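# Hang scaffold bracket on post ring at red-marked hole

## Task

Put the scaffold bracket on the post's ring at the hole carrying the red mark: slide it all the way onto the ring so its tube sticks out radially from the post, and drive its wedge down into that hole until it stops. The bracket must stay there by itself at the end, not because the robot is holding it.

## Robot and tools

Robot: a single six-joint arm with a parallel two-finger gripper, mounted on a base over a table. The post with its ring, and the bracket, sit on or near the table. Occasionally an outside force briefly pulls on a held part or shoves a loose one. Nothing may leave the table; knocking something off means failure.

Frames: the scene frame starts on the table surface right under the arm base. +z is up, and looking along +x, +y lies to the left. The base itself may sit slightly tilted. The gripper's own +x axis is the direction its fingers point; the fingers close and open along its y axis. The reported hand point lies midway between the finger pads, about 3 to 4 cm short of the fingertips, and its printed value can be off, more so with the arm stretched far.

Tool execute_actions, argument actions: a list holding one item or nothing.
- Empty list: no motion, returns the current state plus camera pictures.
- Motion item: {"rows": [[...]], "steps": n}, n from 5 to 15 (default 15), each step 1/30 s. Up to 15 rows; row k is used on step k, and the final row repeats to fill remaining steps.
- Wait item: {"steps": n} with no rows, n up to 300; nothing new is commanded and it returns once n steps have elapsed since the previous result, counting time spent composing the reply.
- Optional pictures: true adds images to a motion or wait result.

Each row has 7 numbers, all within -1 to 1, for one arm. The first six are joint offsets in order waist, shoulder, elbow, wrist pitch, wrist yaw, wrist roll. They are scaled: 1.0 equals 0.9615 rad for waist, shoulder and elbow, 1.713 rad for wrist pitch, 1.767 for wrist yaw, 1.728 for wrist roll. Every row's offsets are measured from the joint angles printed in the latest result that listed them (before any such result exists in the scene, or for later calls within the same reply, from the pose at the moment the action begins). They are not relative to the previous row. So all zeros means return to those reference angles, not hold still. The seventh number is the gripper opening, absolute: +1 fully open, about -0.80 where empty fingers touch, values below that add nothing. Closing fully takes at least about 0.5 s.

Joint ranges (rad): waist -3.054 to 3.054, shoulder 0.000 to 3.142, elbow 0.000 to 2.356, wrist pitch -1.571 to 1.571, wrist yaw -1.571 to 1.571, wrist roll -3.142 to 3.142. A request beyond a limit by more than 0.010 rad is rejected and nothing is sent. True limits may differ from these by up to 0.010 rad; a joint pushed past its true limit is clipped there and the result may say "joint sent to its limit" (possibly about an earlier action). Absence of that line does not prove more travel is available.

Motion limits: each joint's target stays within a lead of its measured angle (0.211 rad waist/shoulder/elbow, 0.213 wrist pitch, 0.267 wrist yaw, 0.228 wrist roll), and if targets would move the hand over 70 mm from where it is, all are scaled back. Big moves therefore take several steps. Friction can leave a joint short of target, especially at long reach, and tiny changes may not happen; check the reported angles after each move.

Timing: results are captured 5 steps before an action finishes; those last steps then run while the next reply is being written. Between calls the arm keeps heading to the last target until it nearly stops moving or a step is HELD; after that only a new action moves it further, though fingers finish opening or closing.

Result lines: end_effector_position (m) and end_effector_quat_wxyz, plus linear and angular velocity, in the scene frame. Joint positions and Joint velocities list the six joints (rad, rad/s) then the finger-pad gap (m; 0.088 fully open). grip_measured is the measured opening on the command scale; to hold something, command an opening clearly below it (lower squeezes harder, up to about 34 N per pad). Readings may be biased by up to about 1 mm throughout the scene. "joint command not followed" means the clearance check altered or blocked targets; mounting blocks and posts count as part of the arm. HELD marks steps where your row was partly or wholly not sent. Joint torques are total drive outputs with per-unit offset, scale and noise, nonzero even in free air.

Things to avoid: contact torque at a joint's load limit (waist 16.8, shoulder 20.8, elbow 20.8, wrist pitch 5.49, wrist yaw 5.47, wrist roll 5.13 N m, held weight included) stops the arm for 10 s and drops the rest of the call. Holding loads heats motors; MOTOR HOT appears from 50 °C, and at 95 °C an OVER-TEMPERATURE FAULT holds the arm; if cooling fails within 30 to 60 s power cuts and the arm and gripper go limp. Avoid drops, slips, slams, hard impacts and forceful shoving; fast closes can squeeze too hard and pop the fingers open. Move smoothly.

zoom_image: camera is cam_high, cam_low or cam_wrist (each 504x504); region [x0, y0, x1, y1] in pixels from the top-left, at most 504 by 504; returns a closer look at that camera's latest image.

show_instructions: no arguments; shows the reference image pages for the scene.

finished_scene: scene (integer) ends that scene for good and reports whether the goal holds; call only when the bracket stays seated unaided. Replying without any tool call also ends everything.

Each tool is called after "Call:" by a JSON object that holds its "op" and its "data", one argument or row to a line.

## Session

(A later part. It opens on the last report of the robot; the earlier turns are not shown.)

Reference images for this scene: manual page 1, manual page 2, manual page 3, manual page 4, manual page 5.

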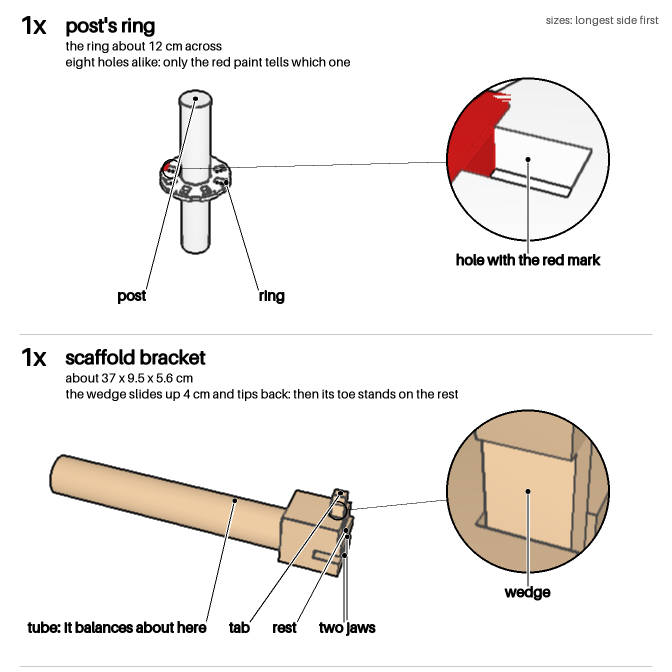

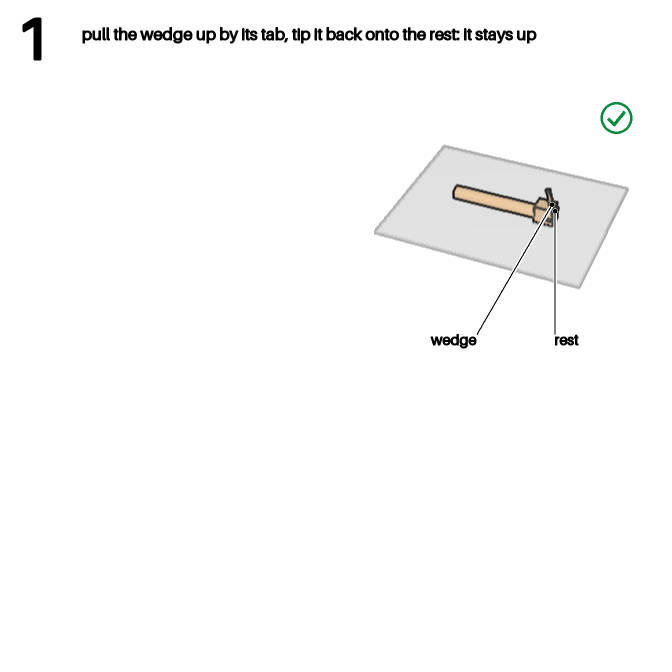

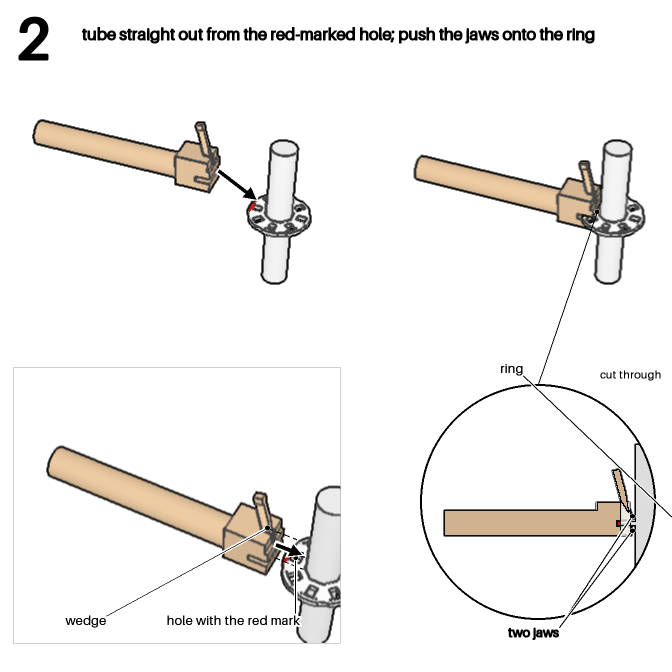

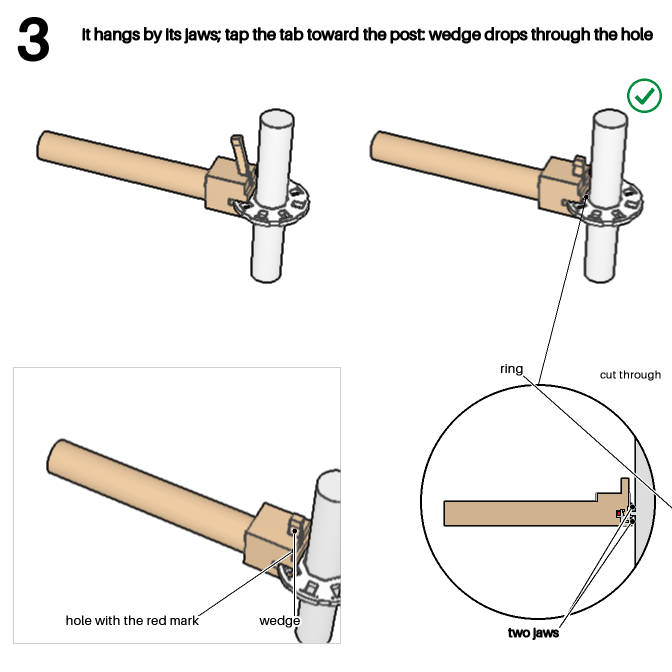

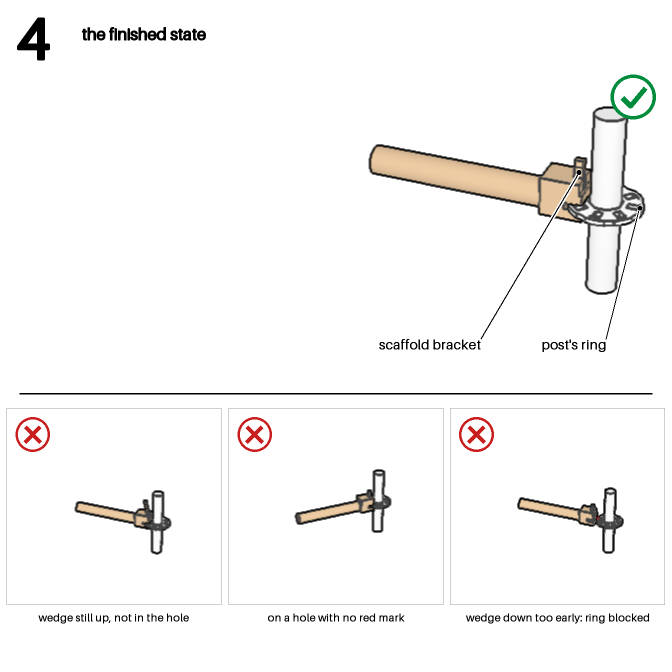

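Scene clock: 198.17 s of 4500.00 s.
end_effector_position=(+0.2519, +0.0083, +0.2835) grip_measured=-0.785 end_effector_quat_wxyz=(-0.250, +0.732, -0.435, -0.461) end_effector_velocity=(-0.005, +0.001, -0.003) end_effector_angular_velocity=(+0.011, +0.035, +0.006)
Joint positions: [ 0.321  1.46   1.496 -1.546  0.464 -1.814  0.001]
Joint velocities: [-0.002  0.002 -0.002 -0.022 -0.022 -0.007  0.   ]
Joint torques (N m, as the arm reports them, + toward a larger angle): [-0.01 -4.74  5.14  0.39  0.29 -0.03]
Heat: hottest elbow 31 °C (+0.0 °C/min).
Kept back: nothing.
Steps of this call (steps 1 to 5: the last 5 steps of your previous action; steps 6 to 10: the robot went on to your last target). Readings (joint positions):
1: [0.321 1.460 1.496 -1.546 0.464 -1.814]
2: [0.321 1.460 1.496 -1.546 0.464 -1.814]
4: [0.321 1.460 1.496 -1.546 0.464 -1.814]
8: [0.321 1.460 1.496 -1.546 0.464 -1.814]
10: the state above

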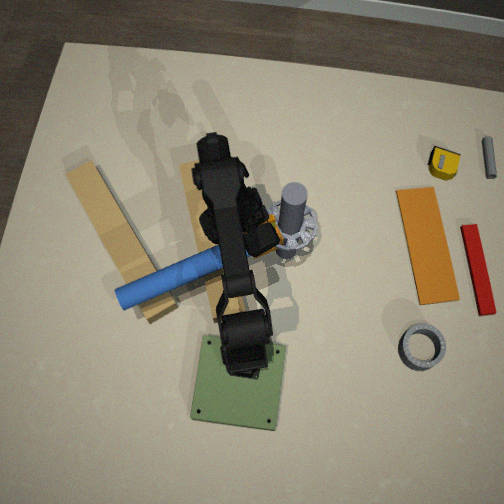

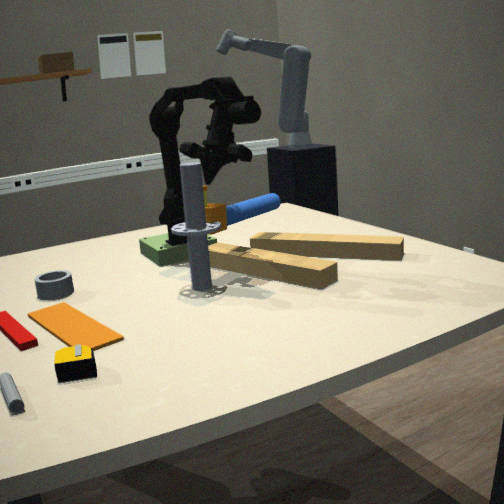

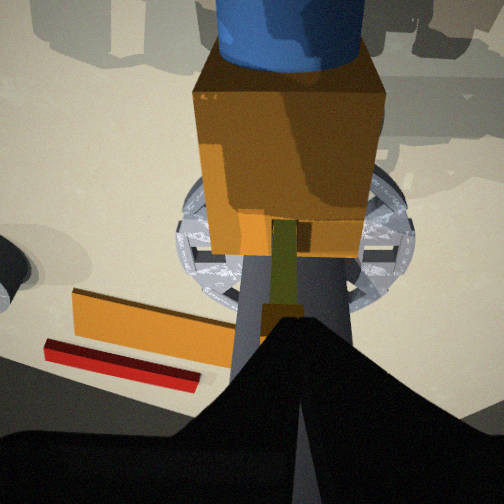

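Call:
{"op": "execute_actions", "data": {
  "actions": [
    {"rows":[[0,-0.012,0,0,0,0,-1],[0,-0.012,0,0,0,0,-1],[0,0.005,-0.025,0,0,0,-1],[0,0.022,-0.05,0,0,0,-1],[0,0.039,-0.075,0,0,0,-1],[0,0.056,-0.1,0,0,0,-1],[0,0.073,-0.125,0,0,0,-1],[0,0.09,-0.15,0,0,0,-1]],"steps":15}
  ]
}}

Call:
{"op": "execute_actions", "data": {
  "actions": [
    {"steps":6}
  ],
  "pictures": true
}}

Call:
{"op": "zoom_image", "data": {
  "camera": "cam_low",
  "region": [150, 100, 310, 260]
}}

Scene clock: 198.83 s of 4500.00 s.
end_effector_position=(+0.2424, +0.0053, +0.2420) grip_measured=-0.785 end_effector_quat_wxyz=(-0.193, +0.697, -0.466, -0.509) end_effector_velocity=(-0.040, -0.012, -0.212) end_effector_angular_velocity=(-0.277, +0.907, +0.004)
Joint positions: [ 0.321  1.524  1.384 -1.546  0.464 -1.814  0.001]
Joint velocities: [-0.002  0.462 -0.491  0.007 -0.007 -0.007 -0.   ]
Joint torques (N m, as the arm reports them, + toward a larger angle): [-0.04 -6.83  4.79  0.21  0.23 -0.02]
Heat: hottest elbow 31 °C (+0.0 °C/min).
Steps of this call (steps 1 to 10: the robot went on to your last target; steps 11 to 20: the first 10 steps of this action). Readings (joint positions):
11: [0.321 1.460 1.496 -1.546 0.464 -1.814]
12: [0.321 1.459 1.496 -1.546 0.464 -1.814]
14: [0.321 1.459 1.489 -1.546 0.464 -1.814]
18: [0.321 1.492 1.423 -1.546 0.464 -1.814]
20: the state above

Scene clock: 199.03 s of 4500.00 s.
end_effector_position=(+0.2398, +0.0046, +0.2311) grip_measured=-0.785 end_effector_quat_wxyz=(-0.176, +0.687, -0.474, -0.522) end_effector_velocity=(-0.001, -0.002, +0.003) end_effector_angular_velocity=(-0.006, -0.001, +0.005)
Joint positions: [ 0.322  1.548  1.358 -1.546  0.465 -1.814  0.001]
Joint velocities: [-0.002 -0.007  0.002 -0.007  0.007 -0.007 -0.   ]
Joint torques (N m, as the arm reports them, + toward a larger angle): [-0.06 -5.88  3.86  0.18  0.2  -0.05]
Heat: hottest elbow 31 °C (+0.0 °C/min).
Kept back: nothing.
Steps of this call (steps 1 to 5: the last 5 steps of your previous action; step 6: the robot went on to your last target). Readings (joint positions):
1: [0.321 1.537 1.370 -1.546 0.464 -1.814]
2: [0.321 1.545 1.362 -1.546 0.464 -1.814]
4: [0.322 1.548 1.358 -1.546 0.465 -1.814]
6: the state above

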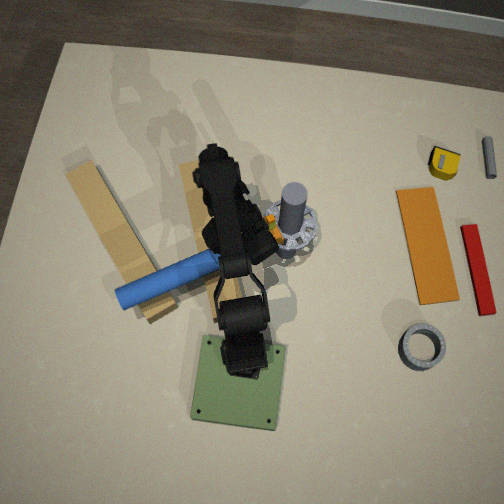

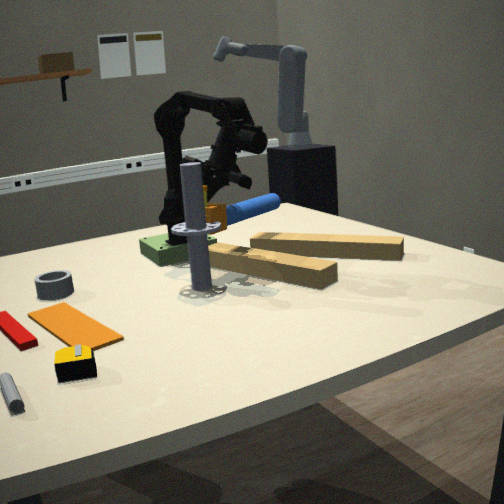

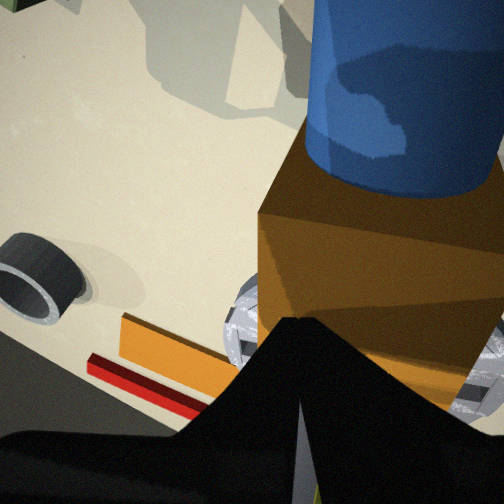

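Region (150, 100, 310, 260) of cam_low's 504x504 image, scaled by 3.150, with more detail than that image has.

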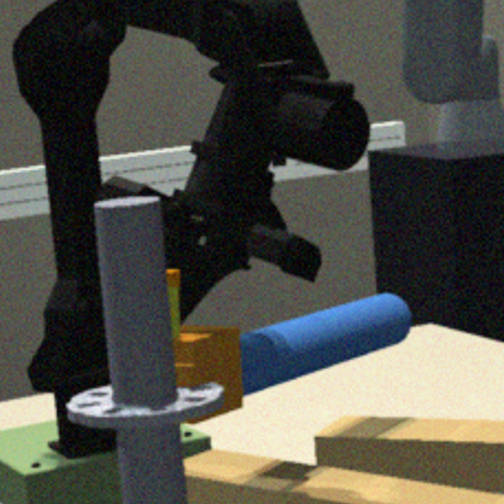

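Call:
{"op": "execute_actions", "data": {
  "actions": [
    {"rows":[[0,-0.03,0.05,0,0,0,-1],[0,-0.06,0.1,0,0,0,-1],[0,-0.1,0.143,0,0,0,-1]],"steps":15}
  ]
}}

Call:
{"op": "execute_actions", "data": {
  "actions": [
    {"steps":12}
  ],
  "pictures": true
}}

Scene clock: 200.03 s of 4500.00 s.
end_effector_position=(+0.2500, +0.0077, +0.2860) grip_measured=-0.785 end_effector_quat_wxyz=(-0.253, +0.735, -0.432, -0.457) end_effector_velocity=(-0.005, -0.003, +0.002) end_effector_angular_velocity=(-0.012, +0.012, +0.003)
Joint positions: [ 0.322  1.446  1.493 -1.544  0.465 -1.814  0.001]
Joint velocities: [-0.002 -0.007  0.002 -0.022  0.007 -0.007  0.   ]
Joint torques (N m, as the arm reports them, + toward a larger angle): [ 0.   -4.2   4.47  0.47  0.22 -0.01]
Heat: hottest elbow 31 °C (+0.0 °C/min).
Steps of this call (steps 1 to 20: the robot went on to your last target; steps 21 to 30: the first 10 steps of this action). Readings (joint positions):
21: [0.322 1.545 1.362 -1.546 0.465 -1.814]
22: [0.322 1.541 1.375 -1.546 0.465 -1.814]
24: [0.322 1.516 1.423 -1.545 0.465 -1.814]
28: [0.322 1.451 1.488 -1.544 0.465 -1.814]
30: the state above

Scene clock: 200.43 s of 4500.00 s.
end_effector_position=(+0.2504, +0.0079, +0.2853) grip_measured=-0.785 end_effector_quat_wxyz=(-0.252, +0.734, -0.433, -0.458) end_effector_velocity=(-0.002, -0.000, -0.001) end_effector_angular_velocity=(+0.006, +0.006, -0.008)
Joint positions: [ 0.322  1.449  1.493 -1.544  0.465 -1.814  0.001]
Joint velocities: [-0.002 -0.002 -0.002 -0.007 -0.007  0.007 -0.   ]
Joint torques (N m, as the arm reports them, + toward a larger angle): [ 0.02 -4.88  4.64  0.46  0.23 -0.03]
Heat: hottest elbow 31 °C (+0.0 °C/min).
Kept back: nothing.
Steps of this call (steps 1 to 5: the last 5 steps of your previous action; steps 6 to 12: the robot went on to your last target). Readings (joint positions):
1: [0.322 1.446 1.493 -1.544 0.465 -1.814]
2: [0.322 1.448 1.493 -1.544 0.465 -1.814]
4: [0.322 1.449 1.493 -1.544 0.465 -1.814]
8: [0.322 1.449 1.493 -1.544 0.465 -1.814]
12: the state above

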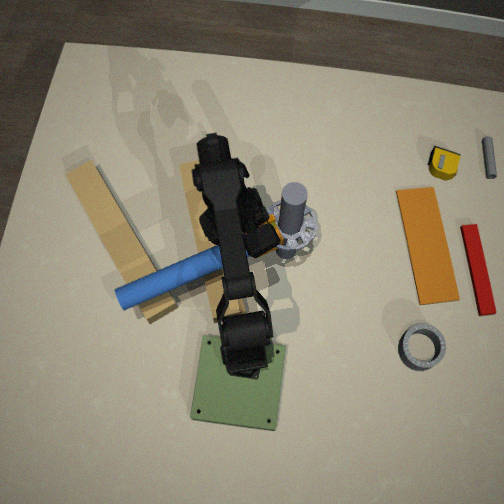

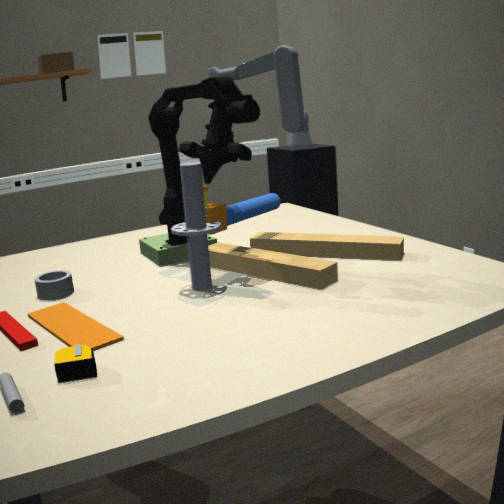

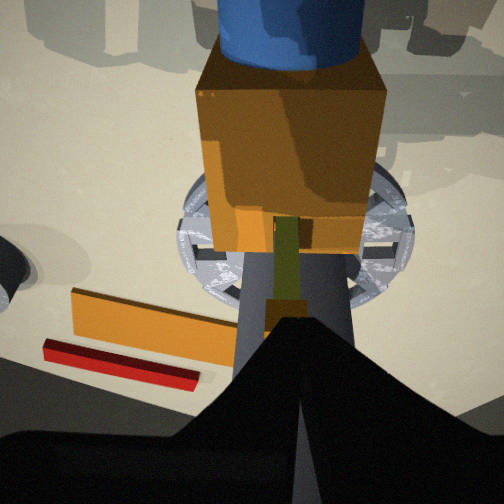

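Call:
{"op": "execute_actions", "data": {
  "actions": [
    {"rows":[[0,0,-0.025,0.0,0,0,-1],[0,0,-0.05,0.014,0,0,-1],[0,0,-0.075,0.028,0,0,-1],[0,0,-0.1,0.042,0,0,-1],[0,0,-0.125,0.056,0,0,-1],[0,0,-0.15,0.07,0,0,-1],[0,0,-0.175,0.084,0,0,-1],[0,0,-0.2,0.098,0,0,-1]],"steps":15}
  ]
}}

Call:
{"op": "execute_actions", "data": {
  "actions": [
    {"steps":6}
  ],
  "pictures": true
}}

Call:
{"op": "zoom_image", "data": {
  "camera": "cam_low",
  "region": [150, 100, 310, 260]
}}

Scene clock: 201.07 s of 4500.00 s.
end_effector_position=(+0.2542, +0.0091, +0.2453) grip_measured=-0.785 end_effector_quat_wxyz=(-0.245, +0.730, -0.437, -0.465) end_effector_velocity=(-0.007, -0.002, -0.106) end_effector_angular_velocity=(-0.042, +0.153, +0.018)
Joint positions: [ 0.322  1.448  1.331 -1.406  0.465 -1.814  0.001]
Joint velocities: [-0.002  0.032 -0.388  0.271 -0.007 -0.022  0.   ]
Joint torques (N m, as the arm reports them, + toward a larger angle): [-0.06 -5.51  4.71  0.83  0.22 -0.01]
Heat: hottest elbow 30 °C (-1.0 °C/min).
Steps of this call (steps 1 to 9: the robot went on to your last target; steps 10 to 19: the first 10 steps of this action). Readings (joint positions):
10: [0.322 1.449 1.492 -1.544 0.465 -1.814]
11: [0.322 1.449 1.486 -1.542 0.465 -1.814]
13: [0.322 1.447 1.457 -1.516 0.465 -1.814]
17: [0.322 1.447 1.366 -1.434 0.465 -1.814]
19: the state above

Scene clock: 201.27 s of 4500.00 s.
end_effector_position=(+0.2557, +0.0096, +0.2402) grip_measured=-0.785 end_effector_quat_wxyz=(-0.246, +0.731, -0.436, -0.464) end_effector_velocity=(+0.002, -0.001, -0.002) end_effector_angular_velocity=(-0.005, -0.011, +0.004)
Joint positions: [ 0.322  1.449  1.312 -1.382  0.465 -1.814  0.001]
Joint velocities: [-0.002 -0.002 -0.012  0.022  0.007 -0.007 -0.   ]
Joint torques (N m, as the arm reports them, + toward a larger angle): [-0.05 -5.25  3.72  0.75  0.21 -0.01]
Heat: hottest elbow 30 °C (-1.0 °C/min).
Kept back: nothing.
Steps of this call (steps 1 to 5: the last 5 steps of your previous action; step 6: the robot went on to your last target). Readings (joint positions):
1: [0.322 1.449 1.321 -1.398 0.465 -1.814]
2: [0.322 1.449 1.315 -1.392 0.465 -1.814]
4: [0.322 1.449 1.312 -1.386 0.465 -1.814]
6: the state above

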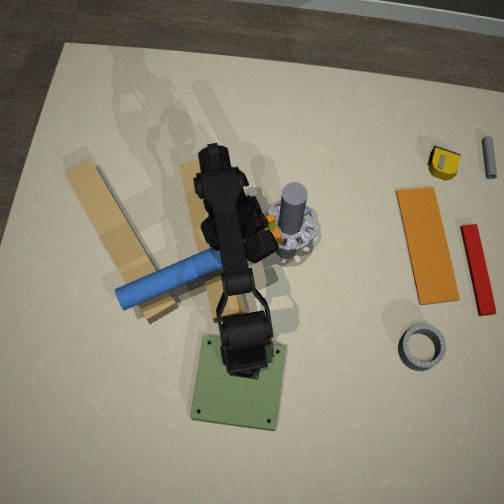

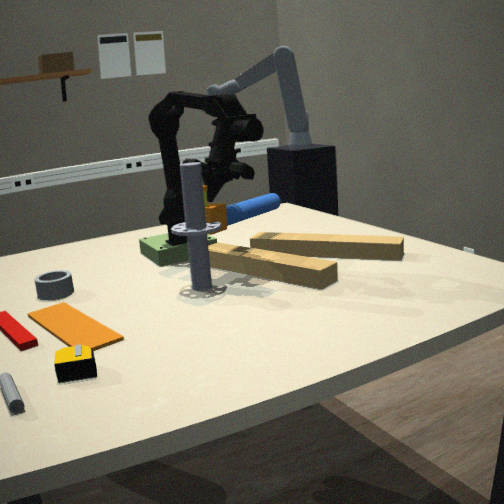

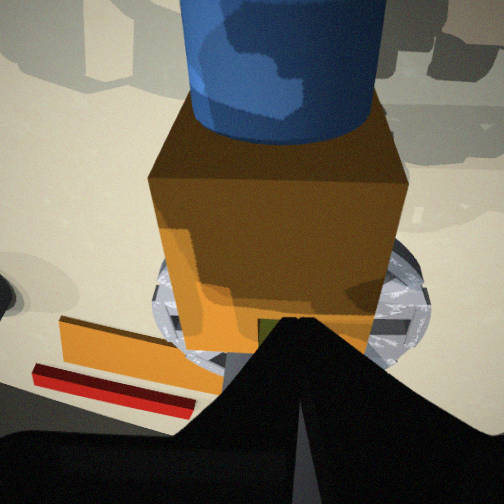

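Region (150, 100, 310, 260) of cam_low's 504x504 image, scaled by 3.150, with more detail than that image has.

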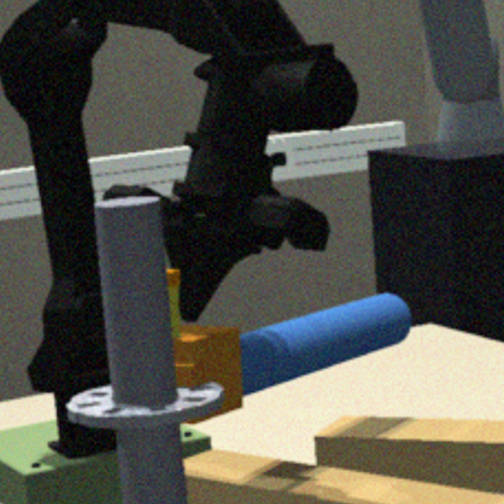

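Call:
{"op": "execute_actions", "data": {
  "actions": [
    {"rows":[[0,0,0.06,-0.03,0,0,-1],[0,0,0.12,-0.06,0,0,-1],[0,0,0.188,-0.095,0,0,-1],[0,0,0.188,-0.104,0,0,-1],[-0.01,0,0.188,-0.104,0,-0.005,-1]],"steps":15}
  ]
}}

Call:
{"op": "execute_actions", "data": {
  "actions": [
    {"steps":12}
  ],
  "pictures": true
}}

Scene clock: 202.03 s of 4500.00 s.
end_effector_position=(+0.2478, +0.0054, +0.2839) grip_measured=-0.785 end_effector_quat_wxyz=(-0.249, +0.732, -0.435, -0.461) end_effector_velocity=(-0.012, -0.006, -0.001) end_effector_angular_velocity=(-0.017, +0.074, +0.008)
Joint positions: [ 0.315  1.443  1.484 -1.548  0.465 -1.82   0.001]
Joint velocities: [-0.012  0.002  0.002 -0.066 -0.007 -0.022  0.   ]
Joint torques (N m, as the arm reports them, + toward a larger angle): [-0.29 -4.43  5.16  0.28  0.22 -0.08]
Heat: hottest elbow 30 °C (-1.0 °C/min).
Steps of this call (steps 1 to 13: the robot went on to your last target; steps 14 to 23: the first 10 steps of this action). Readings (joint positions):
14: [0.322 1.449 1.316 -1.387 0.465 -1.814]
15: [0.322 1.452 1.335 -1.414 0.465 -1.814]
17: [0.322 1.458 1.403 -1.482 0.465 -1.814]
21: [0.317 1.444 1.479 -1.540 0.465 -1.818]
23: the state above

Scene clock: 202.43 s of 4500.00 s.
end_effector_position=(+0.2464, +0.0049, +0.2838) grip_measured=-0.785 end_effector_quat_wxyz=(-0.246, +0.730, -0.437, -0.464) end_effector_velocity=(-0.006, +0.001, -0.004) end_effector_angular_velocity=(+0.013, +0.034, -0.007)
Joint positions: [ 0.315  1.445  1.484 -1.557  0.465 -1.82   0.001]
Joint velocities: [-0.002  0.002 -0.007 -0.022 -0.022  0.007 -0.   ]
Joint torques (N m, as the arm reports them, + toward a larger angle): [-0.26 -4.57  5.22  0.35  0.24 -0.08]
Heat: hottest elbow 30 °C (-1.0 °C/min).
Kept back: nothing.
Steps of this call (steps 1 to 5: the last 5 steps of your previous action; steps 6 to 12: the robot went on to your last target). Readings (joint positions):
1: [0.315 1.444 1.484 -1.551 0.465 -1.820]
2: [0.315 1.445 1.484 -1.553 0.465 -1.820]
4: [0.315 1.445 1.484 -1.555 0.465 -1.820]
8: [0.315 1.445 1.484 -1.556 0.465 -1.820]
12: the state above

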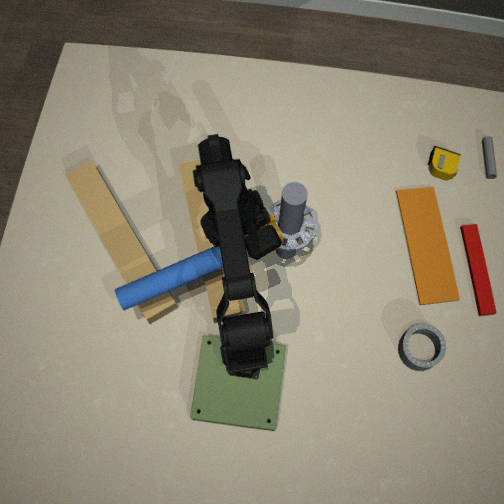

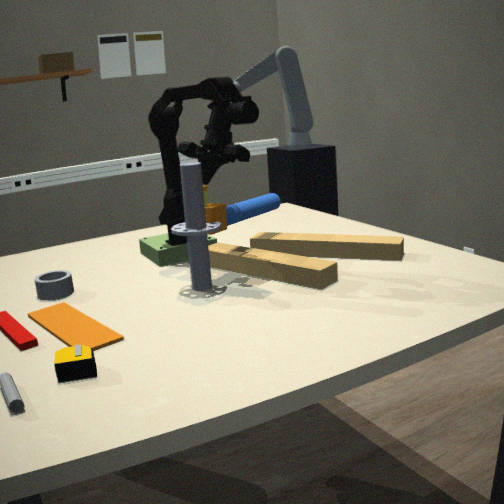

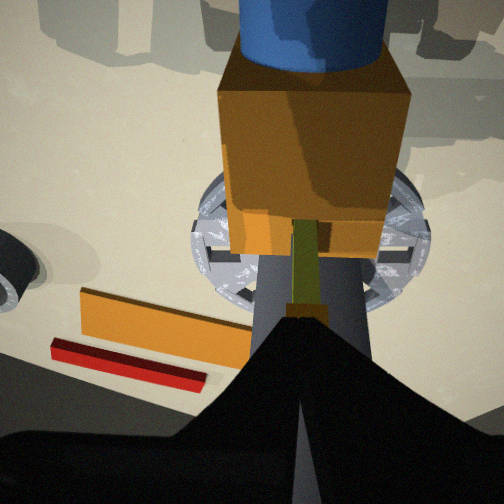

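Call:
{"op": "execute_actions", "data": {
  "actions": [
    {"rows":[[0,0,-0.02,0.009,0,0,-1],[0,0,-0.04,0.018,0,0,-1],[0,0,-0.06,0.027,0,0,-1],[0,0,-0.08,0.036,0,0,-1],[0,0,-0.1,0.045,0,0,-1],[0,0,-0.12,0.054,0,0,-1],[0,0,-0.14,0.063,0,0,-1],[0,0,-0.16,0.072,0,0,-1],[0,0,-0.18,0.081,0,0,-1],[0,0,-0.2,0.09,0,0,-1]],"steps":15}
  ]
}}

Call:
{"op": "execute_actions", "data": {
  "actions": [
    {"steps":6}
  ],
  "pictures": true
}}

Call:
{"op": "zoom_image", "data": {
  "camera": "cam_low",
  "region": [150, 100, 310, 260]
}}

Scene clock: 203.07 s of 4500.00 s.
end_effector_position=(+0.2493, +0.0058, +0.2498) grip_measured=-0.785 end_effector_quat_wxyz=(-0.239, +0.726, -0.441, -0.470) end_effector_velocity=(-0.000, +0.001, -0.144) end_effector_angular_velocity=(-0.011, +0.110, +0.000)
Joint positions: [ 0.315  1.444  1.347 -1.442  0.465 -1.82   0.001]
Joint velocities: [-0.007 -0.002 -0.569  0.462 -0.022 -0.007  0.   ]
Joint torques (N m, as the arm reports them, + toward a larger angle): [-0.04 -5.14  3.82  0.72  0.22 -0.02]
Heat: hottest elbow 30 °C (-1.0 °C/min).
Steps of this call (steps 1 to 9: the robot went on to your last target; steps 10 to 19: the first 10 steps of this action). Readings (joint positions):
10: [0.315 1.445 1.484 -1.557 0.465 -1.820]
11: [0.315 1.445 1.480 -1.551 0.465 -1.820]
13: [0.315 1.444 1.459 -1.527 0.465 -1.820]
17: [0.315 1.444 1.385 -1.472 0.465 -1.820]
19: the state above

Scene clock: 203.27 s of 4500.00 s.
end_effector_position=(+0.2485, +0.0056, +0.2387) grip_measured=-0.785 end_effector_quat_wxyz=(-0.236, +0.724, -0.443, -0.473) end_effector_velocity=(+0.005, +0.002, -0.002) end_effector_angular_velocity=(+0.013, -0.019, +0.017)
Joint positions: [ 0.315  1.444  1.303 -1.41   0.465 -1.82   0.001]
Joint velocities: [-0.002 -0.002 -0.007  0.037 -0.007 -0.022 -0.   ]
Joint torques (N m, as the arm reports them, + toward a larger angle): [-0.05 -5.18  3.71  0.7   0.23 -0.02]
Heat: hottest elbow 30 °C (-1.0 °C/min).
Kept back: nothing.
Steps of this call (steps 1 to 5: the last 5 steps of your previous action; step 6: the robot went on to your last target). Readings (joint positions):
1: [0.315 1.444 1.331 -1.431 0.465 -1.820]
2: [0.315 1.444 1.319 -1.423 0.465 -1.820]
4: [0.315 1.444 1.305 -1.415 0.465 -1.820]
6: the state above

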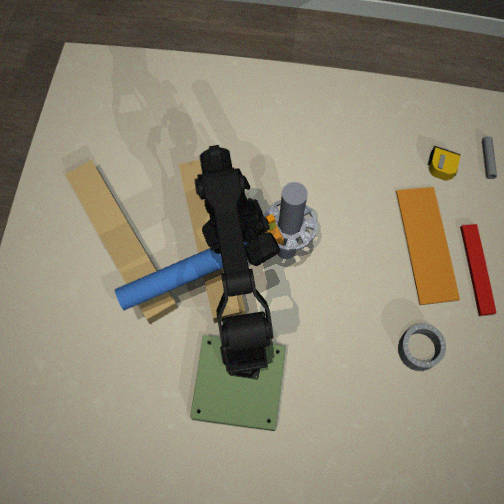

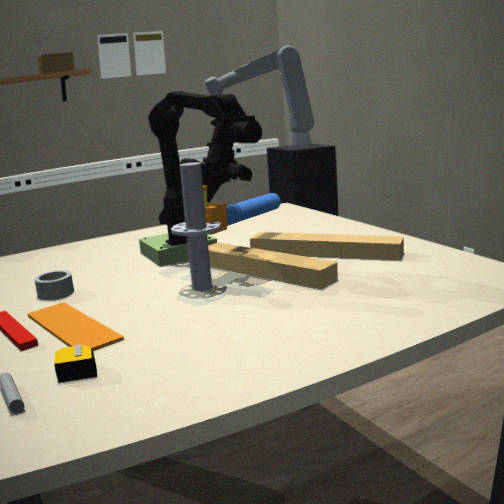

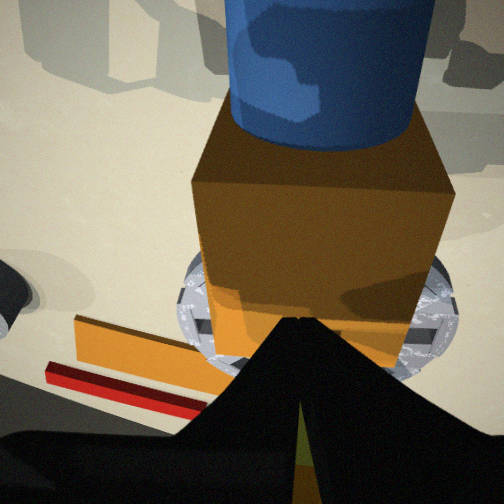

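Region (150, 100, 310, 260) of cam_low's 504x504 image, scaled by 3.150, with more detail than that image has.

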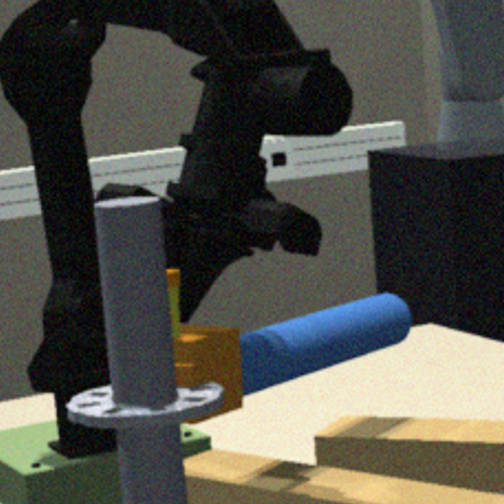

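Call:
{"op": "execute_actions", "data": {
  "actions": [
    {"rows":[[0,0,0.06,-0.027,0,0,-1],[0,0,0.12,-0.054,0,0,-1],[0,0,0.19,-0.086,0,0,-1],[0,0,0.19,-0.086,0,0,-1],[0,0,0.19,-0.086,0,0,-1],[0,0,0.19,-0.086,0,0,-1],[-0.015,0,0.19,-0.086,0,-0.008,-1],[-0.032,0,0.19,-0.086,0,-0.018,-1]],"steps":15}
  ]
}}

Call:
{"op": "execute_actions", "data": {
  "actions": [
    {"steps":12}
  ],
  "pictures": true
}}

Scene clock: 203.97 s of 4500.00 s.
end_effector_position=(+0.2467, +0.0003, +0.2831) grip_measured=-0.785 end_effector_quat_wxyz=(-0.246, +0.730, -0.438, -0.464) end_effector_velocity=(-0.010, -0.043, +0.002) end_effector_angular_velocity=(-0.024, +0.089, -0.052)
Joint positions: [ 0.296  1.439  1.477 -1.547  0.465 -1.84   0.001]
Joint velocities: [-0.164 -0.007  0.007 -0.051 -0.007 -0.125 -0.   ]
Joint torques (N m, as the arm reports them, + toward a larger angle): [-0.08 -4.43  5.08  0.31  0.22 -0.08]
Heat: hottest elbow 30 °C (-1.0 °C/min).
Steps of this call (steps 1 to 11: the robot went on to your last target; steps 12 to 21: the first 10 steps of this action). Readings (joint positions):
12: [0.315 1.445 1.307 -1.413 0.465 -1.820]
13: [0.315 1.447 1.326 -1.437 0.465 -1.821]
15: [0.315 1.453 1.394 -1.497 0.465 -1.821]
19: [0.310 1.440 1.472 -1.541 0.465 -1.829]
21: the state above

Scene clock: 204.37 s of 4500.00 s.
end_effector_position=(+0.2457, -0.0023, +0.2829) grip_measured=-0.785 end_effector_quat_wxyz=(-0.242, +0.728, -0.440, -0.467) end_effector_velocity=(+0.001, +0.001, -0.000) end_effector_angular_velocity=(+0.008, -0.002, +0.005)
Joint positions: [ 0.287  1.44   1.478 -1.554  0.465 -1.849  0.001]
Joint velocities: [-0.002 -0.002 -0.002  0.007 -0.007 -0.007  0.   ]
Joint torques (N m, as the arm reports them, + toward a larger angle): [-0.3  -4.59  5.16  0.34  0.23 -0.08]
Heat: hottest elbow 30 °C (-1.0 °C/min).
Kept back: nothing.
Steps of this call (steps 1 to 5: the last 5 steps of your previous action; steps 6 to 12: the robot went on to your last target). Readings (joint positions):
1: [0.292 1.440 1.477 -1.549 0.465 -1.843]
2: [0.289 1.440 1.477 -1.551 0.465 -1.845]
4: [0.288 1.440 1.477 -1.553 0.465 -1.847]
8: [0.287 1.440 1.478 -1.553 0.465 -1.849]
12: the state above

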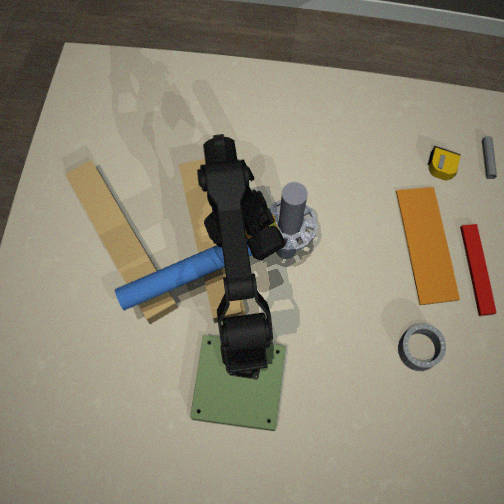

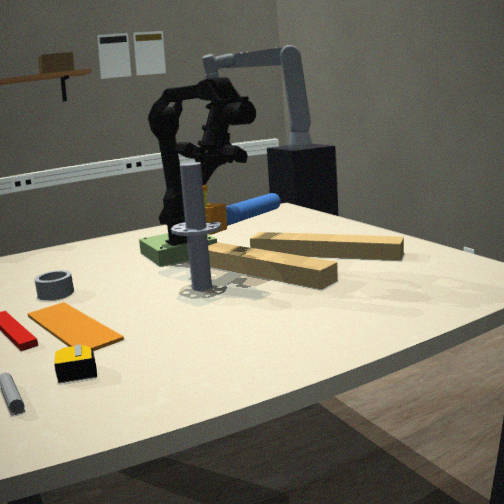

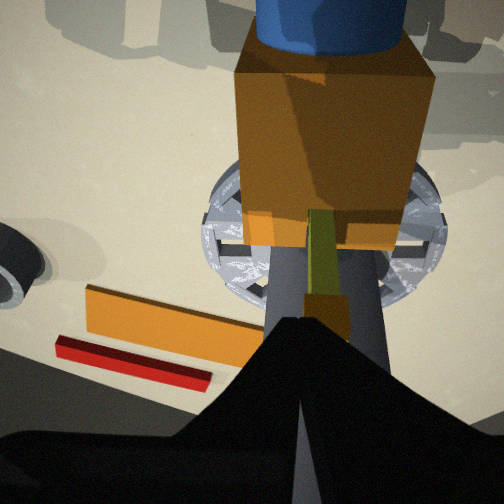

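Call:
{"op": "execute_actions", "data": {
  "actions": [
    {"rows":[[0,0,0,0.022,0,0,-1],[0,0,0,0.024,0,0,-1],[0,0,0,0.024,0,0,-1],[0,0,-0.02,0.033,0,0,-1],[0,0,-0.04,0.042,0,0,-1],[0,0,-0.06,0.051,0,0,-1],[0,0,-0.08,0.06,0,0,-1],[0,0,-0.1,0.069,0,0,-1],[0,0,-0.12,0.078,0,0,-1],[0,0,-0.14,0.087,0,0,-1]],"steps":15}
  ]
}}

Call:
{"op": "execute_actions", "data": {
  "actions": [
    {"steps":6}
  ],
  "pictures": true
}}

Call:
{"op": "zoom_image", "data": {
  "camera": "cam_low",
  "region": [150, 100, 310, 260]
}}

Scene clock: 204.93 s of 4500.00 s.
end_effector_position=(+0.2545, -0.0020, +0.2783) grip_measured=-0.785 end_effector_quat_wxyz=(-0.258, +0.744, -0.431, -0.440) end_effector_velocity=(+0.008, -0.012, -0.026) end_effector_angular_velocity=(-0.055, -0.271, +0.014)
Joint positions: [ 0.289  1.413  1.424 -1.458  0.484 -1.85   0.001]
Joint velocities: [ 0.012 -0.212 -0.344  0.388  0.125 -0.022 -0.   ]
Joint torques (N m, as the arm reports them, + toward a larger angle): [-0.34 -0.16 -0.06  2.03 -0.76  0.  ]
Heat: hottest elbow 30 °C (-1.0 °C/min).
Steps of this call (steps 1 to 7: the robot went on to your last target; steps 8 to 17: the first 10 steps of this action). Readings (joint positions):
8: [0.287 1.440 1.478 -1.552 0.465 -1.849]
9: [0.287 1.440 1.478 -1.542 0.465 -1.849]
11: [0.287 1.440 1.477 -1.522 0.465 -1.849]
15: [0.288 1.427 1.447 -1.485 0.474 -1.849]
17: the state above

Scene clock: 205.13 s of 4500.00 s.
end_effector_position=(+0.2550, -0.0024, +0.2775) grip_measured=-0.785 end_effector_quat_wxyz=(-0.262, +0.750, -0.428, -0.431) end_effector_velocity=(-0.003, +0.001, -0.002) end_effector_angular_velocity=(+0.006, -0.005, +0.023)
Joint positions: [ 0.291  1.395  1.401 -1.43   0.492 -1.85   0.001]
Joint velocities: [ 0.002 -0.027 -0.032  0.022 -0.007 -0.022  0.   ]
Joint torques (N m, as the arm reports them, + toward a larger angle): [-0.57  0.72 -0.44  2.27 -0.94  0.03]
Heat: hottest elbow 30 °C (-1.0 °C/min).
Kept back: nothing.
Steps of this call (steps 1 to 5: the last 5 steps of your previous action; step 6: the robot went on to your last target). Readings (joint positions):
1: [0.290 1.406 1.416 -1.448 0.487 -1.850]
2: [0.291 1.402 1.410 -1.441 0.489 -1.850]
4: [0.291 1.396 1.404 -1.434 0.491 -1.850]
6: the state above

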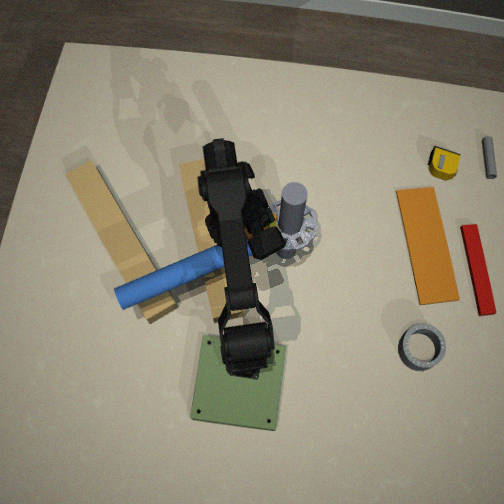

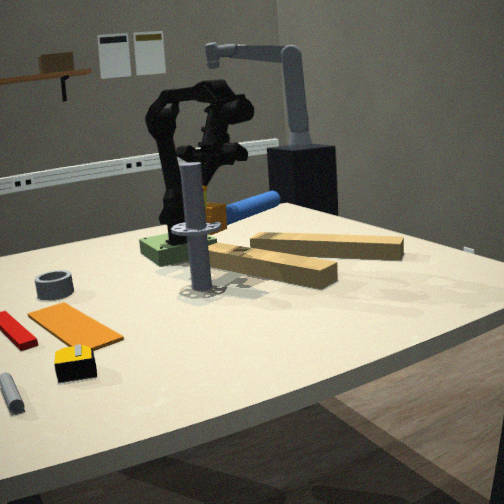

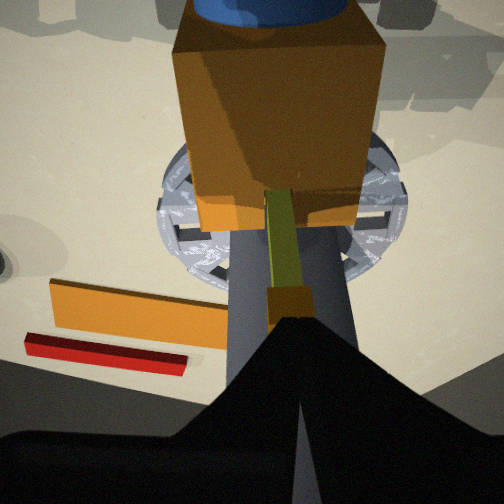

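Region (150, 100, 310, 260) of cam_low's 504x504 image, scaled by 3.150, with more detail than that image has.

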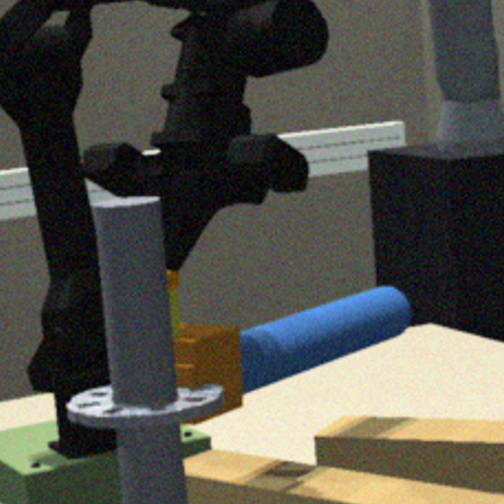

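Call:
{"op": "execute_actions", "data": {
  "actions": [
    {"rows":[[0.02,0.03,0.06,-0.02,0,0.01,-1],[0.04,0.03,0.12,-0.04,-0.05,0.02,-1],[0.08,0.03,0.14,-0.06,-0.15,0.1,-1],[0.12,0.03,0.14,-0.07,-0.28,0.4,-1],[0.165,0.03,0.14,-0.07,-0.293,1,0.6]],"steps":15}
  ]
}}

Call:
{"op": "execute_actions", "data": {
  "actions": [
    {"rows":[[0,0,0,0,0,1,0.6]],"steps":15}
  ]
}}

Call:
{"op": "execute_actions", "data": {
  "actions": [
    {"steps":15}
  ]
}}

Scene clock: 206.17 s of 4500.00 s.
end_effector_position=(+0.2237, +0.0993, +0.2835) grip_measured=-0.305 end_effector_quat_wxyz=(-0.490, +0.574, -0.404, -0.517) end_effector_velocity=(-0.042, +0.069, +0.007) end_effector_angular_velocity=(+0.668, +0.291, -1.848)
Joint positions: [ 0.446  1.424  1.525 -1.54   0.019 -1.341  0.024]
Joint velocities: [ 0.051 -0.002  0.037 -0.066 -0.447  1.985  0.176]
Joint torques (N m, as the arm reports them, + toward a larger angle): [-0.24 -5.07  5.11  0.45 -0.2   0.08]
Heat: hottest elbow 30 °C (-1.0 °C/min).
From where the robot then was, a joint's target lay farther than a number of 1.0 reaches, so one or more steps of this call were cut to that.
Steps of this call (steps 1 to 21: the robot went on to your last target; steps 22 to 31: the first 10 steps of this action). Readings (joint positions):
22: [0.293 1.391 1.409 -1.433 0.492 -1.847]
23: [0.297 1.398 1.428 -1.448 0.471 -1.840]
25: [0.327 1.421 1.475 -1.482 0.332 -1.736]
29: [0.434 1.424 1.519 -1.534 0.065 -1.472]
31: the state above

Scene clock: 206.67 s of 4500.00 s.
end_effector_position=(+0.2205, +0.1040, +0.2839) grip_measured=+0.599 end_effector_quat_wxyz=(+0.701, -0.262, +0.602, +0.277) end_effector_velocity=(-0.001, -0.002, -0.000) end_effector_angular_velocity=(+0.231, +0.149, -1.969)
Joint positions: [ 0.447  1.424  1.527 -1.546 -0.017 -0.353  0.068]
Joint velocities: [-0.002 -0.002 -0.002 -0.007  0.007  1.985  0.001]
Joint torques (N m, as the arm reports them, + toward a larger angle): [-0.06 -5.03  4.53  0.8  -0.08  0.05]
Heat: hottest elbow 30 °C (-1.0 °C/min).
Steps of this call (steps 1 to 5: the last 5 steps of your previous action; steps 6 to 15: the first 10 steps of this action, its rows measured from where the robot was after step 5). Readings (joint positions):
5: [0.447 1.424 1.527 -1.545 -0.015 -1.011]
6: [0.447 1.424 1.527 -1.546 -0.017 -0.946]
7: [0.447 1.424 1.527 -1.546 -0.017 -0.880]
9: [0.447 1.424 1.527 -1.546 -0.017 -0.748]
13: [0.447 1.424 1.527 -1.546 -0.017 -0.485]
15: the state above

Scene clock: 207.17 s of 4500.00 s.
end_effector_position=(+0.2205, +0.1040, +0.2839) grip_measured=+0.600 end_effector_quat_wxyz=(+0.743, +0.094, +0.662, -0.034) end_effector_velocity=(-0.005, -0.002, -0.001) end_effector_angular_velocity=(+0.144, +0.112, -1.198)
Joint positions: [ 0.447  1.424  1.527 -1.546 -0.017  0.613  0.068]
Joint velocities: [-0.002 -0.002 -0.002 -0.022 -0.007  1.209  0.   ]
Joint torques (N m, as the arm reports them, + toward a larger angle): [ 0.   -5.04  4.54  0.8   0.01  0.04]
Heat: hottest elbow 30 °C (-1.0 °C/min).
Kept back: nothing.
Steps of this call (steps 1 to 5: the last 5 steps of your previous action; steps 6 to 15: the robot went on to your last target). Readings (joint positions):
1: [0.447 1.424 1.527 -1.546 -0.017 -0.287]
2: [0.447 1.424 1.527 -1.546 -0.017 -0.221]
4: [0.447 1.424 1.527 -1.546 -0.017 -0.089]
8: [0.447 1.424 1.527 -1.546 -0.017 0.174]
15: the state above

Call:
{"op": "execute_actions", "data": {
  "actions": [
    {"rows":[[0,-0.03,-0.05,0.02,-0.005,0.486,0.6],[0,-0.074,-0.1,0.04,-0.005,0.486,0.6],[0,-0.074,-0.1,0.04,-0.005,0.486,0.6],[0,-0.074,-0.1,0.04,-0.005,0.486,0.6],[0,-0.074,-0.1,0.04,-0.005,0.486,0.6],[0,-0.074,-0.17,0.05,-0.005,0.486,0.6],[0,-0.074,-0.23,0.055,-0.005,0.486,0.6],[0,-0.074,-0.285,0.06,-0.005,0.486,0.6]],"steps":15}
  ]
}}

Call:
{"op": "execute_actions", "data": {
  "actions": [
    {"steps":12}
  ]
}}

Scene clock: 207.87 s of 4500.00 s.
end_effector_position=(+0.2009, +0.0960, +0.2444) grip_measured=+0.600 end_effector_quat_wxyz=(+0.647, +0.339, +0.621, -0.283) end_effector_velocity=(-0.111, -0.052, -0.252) end_effector_angular_velocity=(-0.300, +0.933, -1.284)
Joint positions: [ 0.447  1.35   1.311 -1.46  -0.022  1.344  0.068]
Joint velocities: [-0.007  0.12  -0.862  0.037 -0.007  1.282 -0.   ]
Joint torques (N m, as the arm reports them, + toward a larger angle): [-0.07 -5.01  5.3   1.18 -0.18  0.07]
Heat: hottest elbow 30 °C (-1.0 °C/min).
Steps of this call (steps 1 to 11: the robot went on to your last target; steps 12 to 21: the first 10 steps of this action). Readings (joint positions):
12: [0.447 1.421 1.522 -1.538 -0.017 0.765]
13: [0.447 1.409 1.504 -1.519 -0.017 0.834]
15: [0.447 1.383 1.467 -1.504 -0.020 0.966]
19: [0.447 1.352 1.380 -1.462 -0.022 1.229]
21: the state above

Scene clock: 208.27 s of 4500.00 s.
end_effector_position=(+0.1964, +0.0940, +0.2302) grip_measured=+0.600 end_effector_quat_wxyz=(+0.620, +0.361, +0.615, -0.328) end_effector_velocity=(-0.001, -0.002, -0.000) end_effector_angular_velocity=(-0.009, +0.004, -0.010)
Joint positions: [ 0.447  1.358  1.262 -1.446 -0.023  1.449  0.068]
Joint velocities: [-0.002 -0.002 -0.002 -0.007  0.007  0.007 -0.   ]
Joint torques (N m, as the arm reports them, + toward a larger angle): [-0.11 -5.02  3.78  0.78 -0.17  0.03]
Heat: hottest elbow 30 °C (-1.0 °C/min).
Kept back: nothing.
Steps of this call (steps 1 to 5: the last 5 steps of your previous action; steps 6 to 12: the robot went on to your last target). Readings (joint positions):
1: [0.447 1.355 1.288 -1.457 -0.022 1.377]
2: [0.447 1.358 1.273 -1.453 -0.023 1.400]
4: [0.447 1.359 1.262 -1.450 -0.023 1.426]
8: [0.447 1.358 1.262 -1.447 -0.023 1.445]
12: the state above

Target [1.452,1.135,−1.338]: sh +0.094 (0.098), el −0.127 (−0.132), pitch +0.108 (0.063).

Call:
{"op": "execute_actions", "data": {
  "actions": [
    {"rows":[[0,0.016,-0.022,0.0105,0,0,0.6],[0,0.033,-0.044,0.021,0,0,0.6],[0,0.049,-0.066,0.0315,0,0,0.6],[0,0.065,-0.088,0.042,0,0,0.6],[0,0.082,-0.11,0.0525,0,0,0.6],[0,0.098,-0.132,0.063,0,0,0.6]],"steps":15}
  ]
}}

Call:
{"op": "execute_actions", "data": {
  "actions": [
    {"steps":10}
  ],
  "pictures": true
}}

Scene clock: 208.83 s of 4500.00 s.
end_effector_position=(+0.1979, +0.0947, +0.1825) grip_measured=+0.600 end_effector_quat_wxyz=(+0.595, +0.329, +0.638, -0.361) end_effector_velocity=(-0.019, -0.006, -0.061) end_effector_angular_velocity=(-0.064, +0.193, +0.003)
Joint positions: [ 0.447  1.449  1.145 -1.351 -0.023  1.45   0.068]
Joint velocities: [-0.002  0.105 -0.164  0.066 -0.022 -0.007 -0.   ]
Joint torques (N m, as the arm reports them, + toward a larger angle): [-0.08 -5.77  4.71  0.62 -0.04 -0.06]
Heat: hottest elbow 30 °C (-1.0 °C/min).
Steps of this call (steps 1 to 7: the robot went on to your last target; steps 8 to 17: the first 10 steps of this action). Readings (joint positions):
8: [0.447 1.358 1.260 -1.443 -0.023 1.450]
9: [0.447 1.360 1.255 -1.435 -0.023 1.450]
11: [0.447 1.373 1.233 -1.410 -0.023 1.450]
15: [0.447 1.432 1.163 -1.358 -0.023 1.450]
17: the state above

Scene clock: 209.17 s of 4500.00 s.
end_effector_position=(+0.1990, +0.0952, +0.1810) grip_measured=+0.600 end_effector_quat_wxyz=(+0.596, +0.331, +0.637, -0.360) end_effector_velocity=(-0.003, -0.001, -0.001) end_effector_angular_velocity=(+0.001, +0.014, -0.010)
Joint positions: [ 0.447  1.45   1.14  -1.342 -0.023  1.45   0.068]
Joint velocities: [-0.002 -0.002 -0.007 -0.007 -0.007  0.007  0.   ]
Joint torques (N m, as the arm reports them, + toward a larger angle): [-0.05 -4.99  3.96  0.56 -0.03 -0.05]
Heat: hottest elbow 30 °C (-1.0 °C/min).
Kept back: nothing.
Steps of this call (steps 1 to 5: the last 5 steps of your previous action; steps 6 to 10: the robot went on to your last target). Readings (joint positions):
1: [0.447 1.450 1.141 -1.348 -0.023 1.450]
2: [0.447 1.450 1.140 -1.346 -0.023 1.450]
4: [0.447 1.451 1.140 -1.343 -0.023 1.450]
8: [0.447 1.450 1.140 -1.342 -0.023 1.450]
10: the state above

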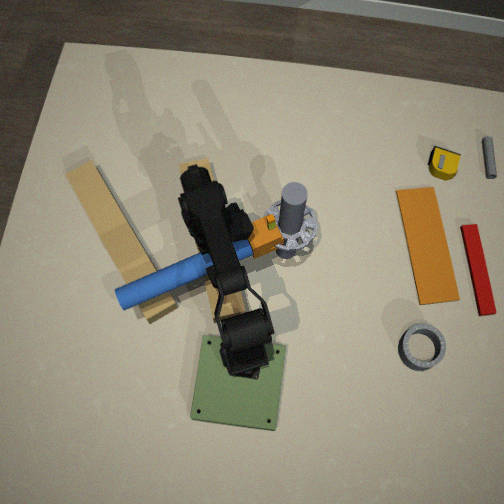

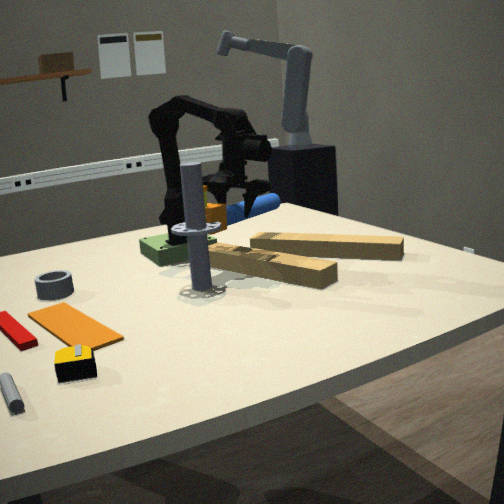

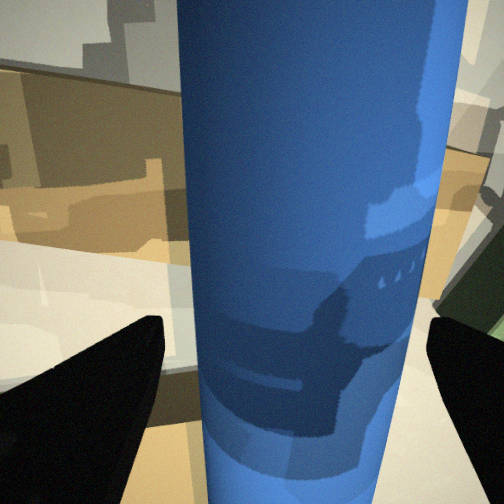

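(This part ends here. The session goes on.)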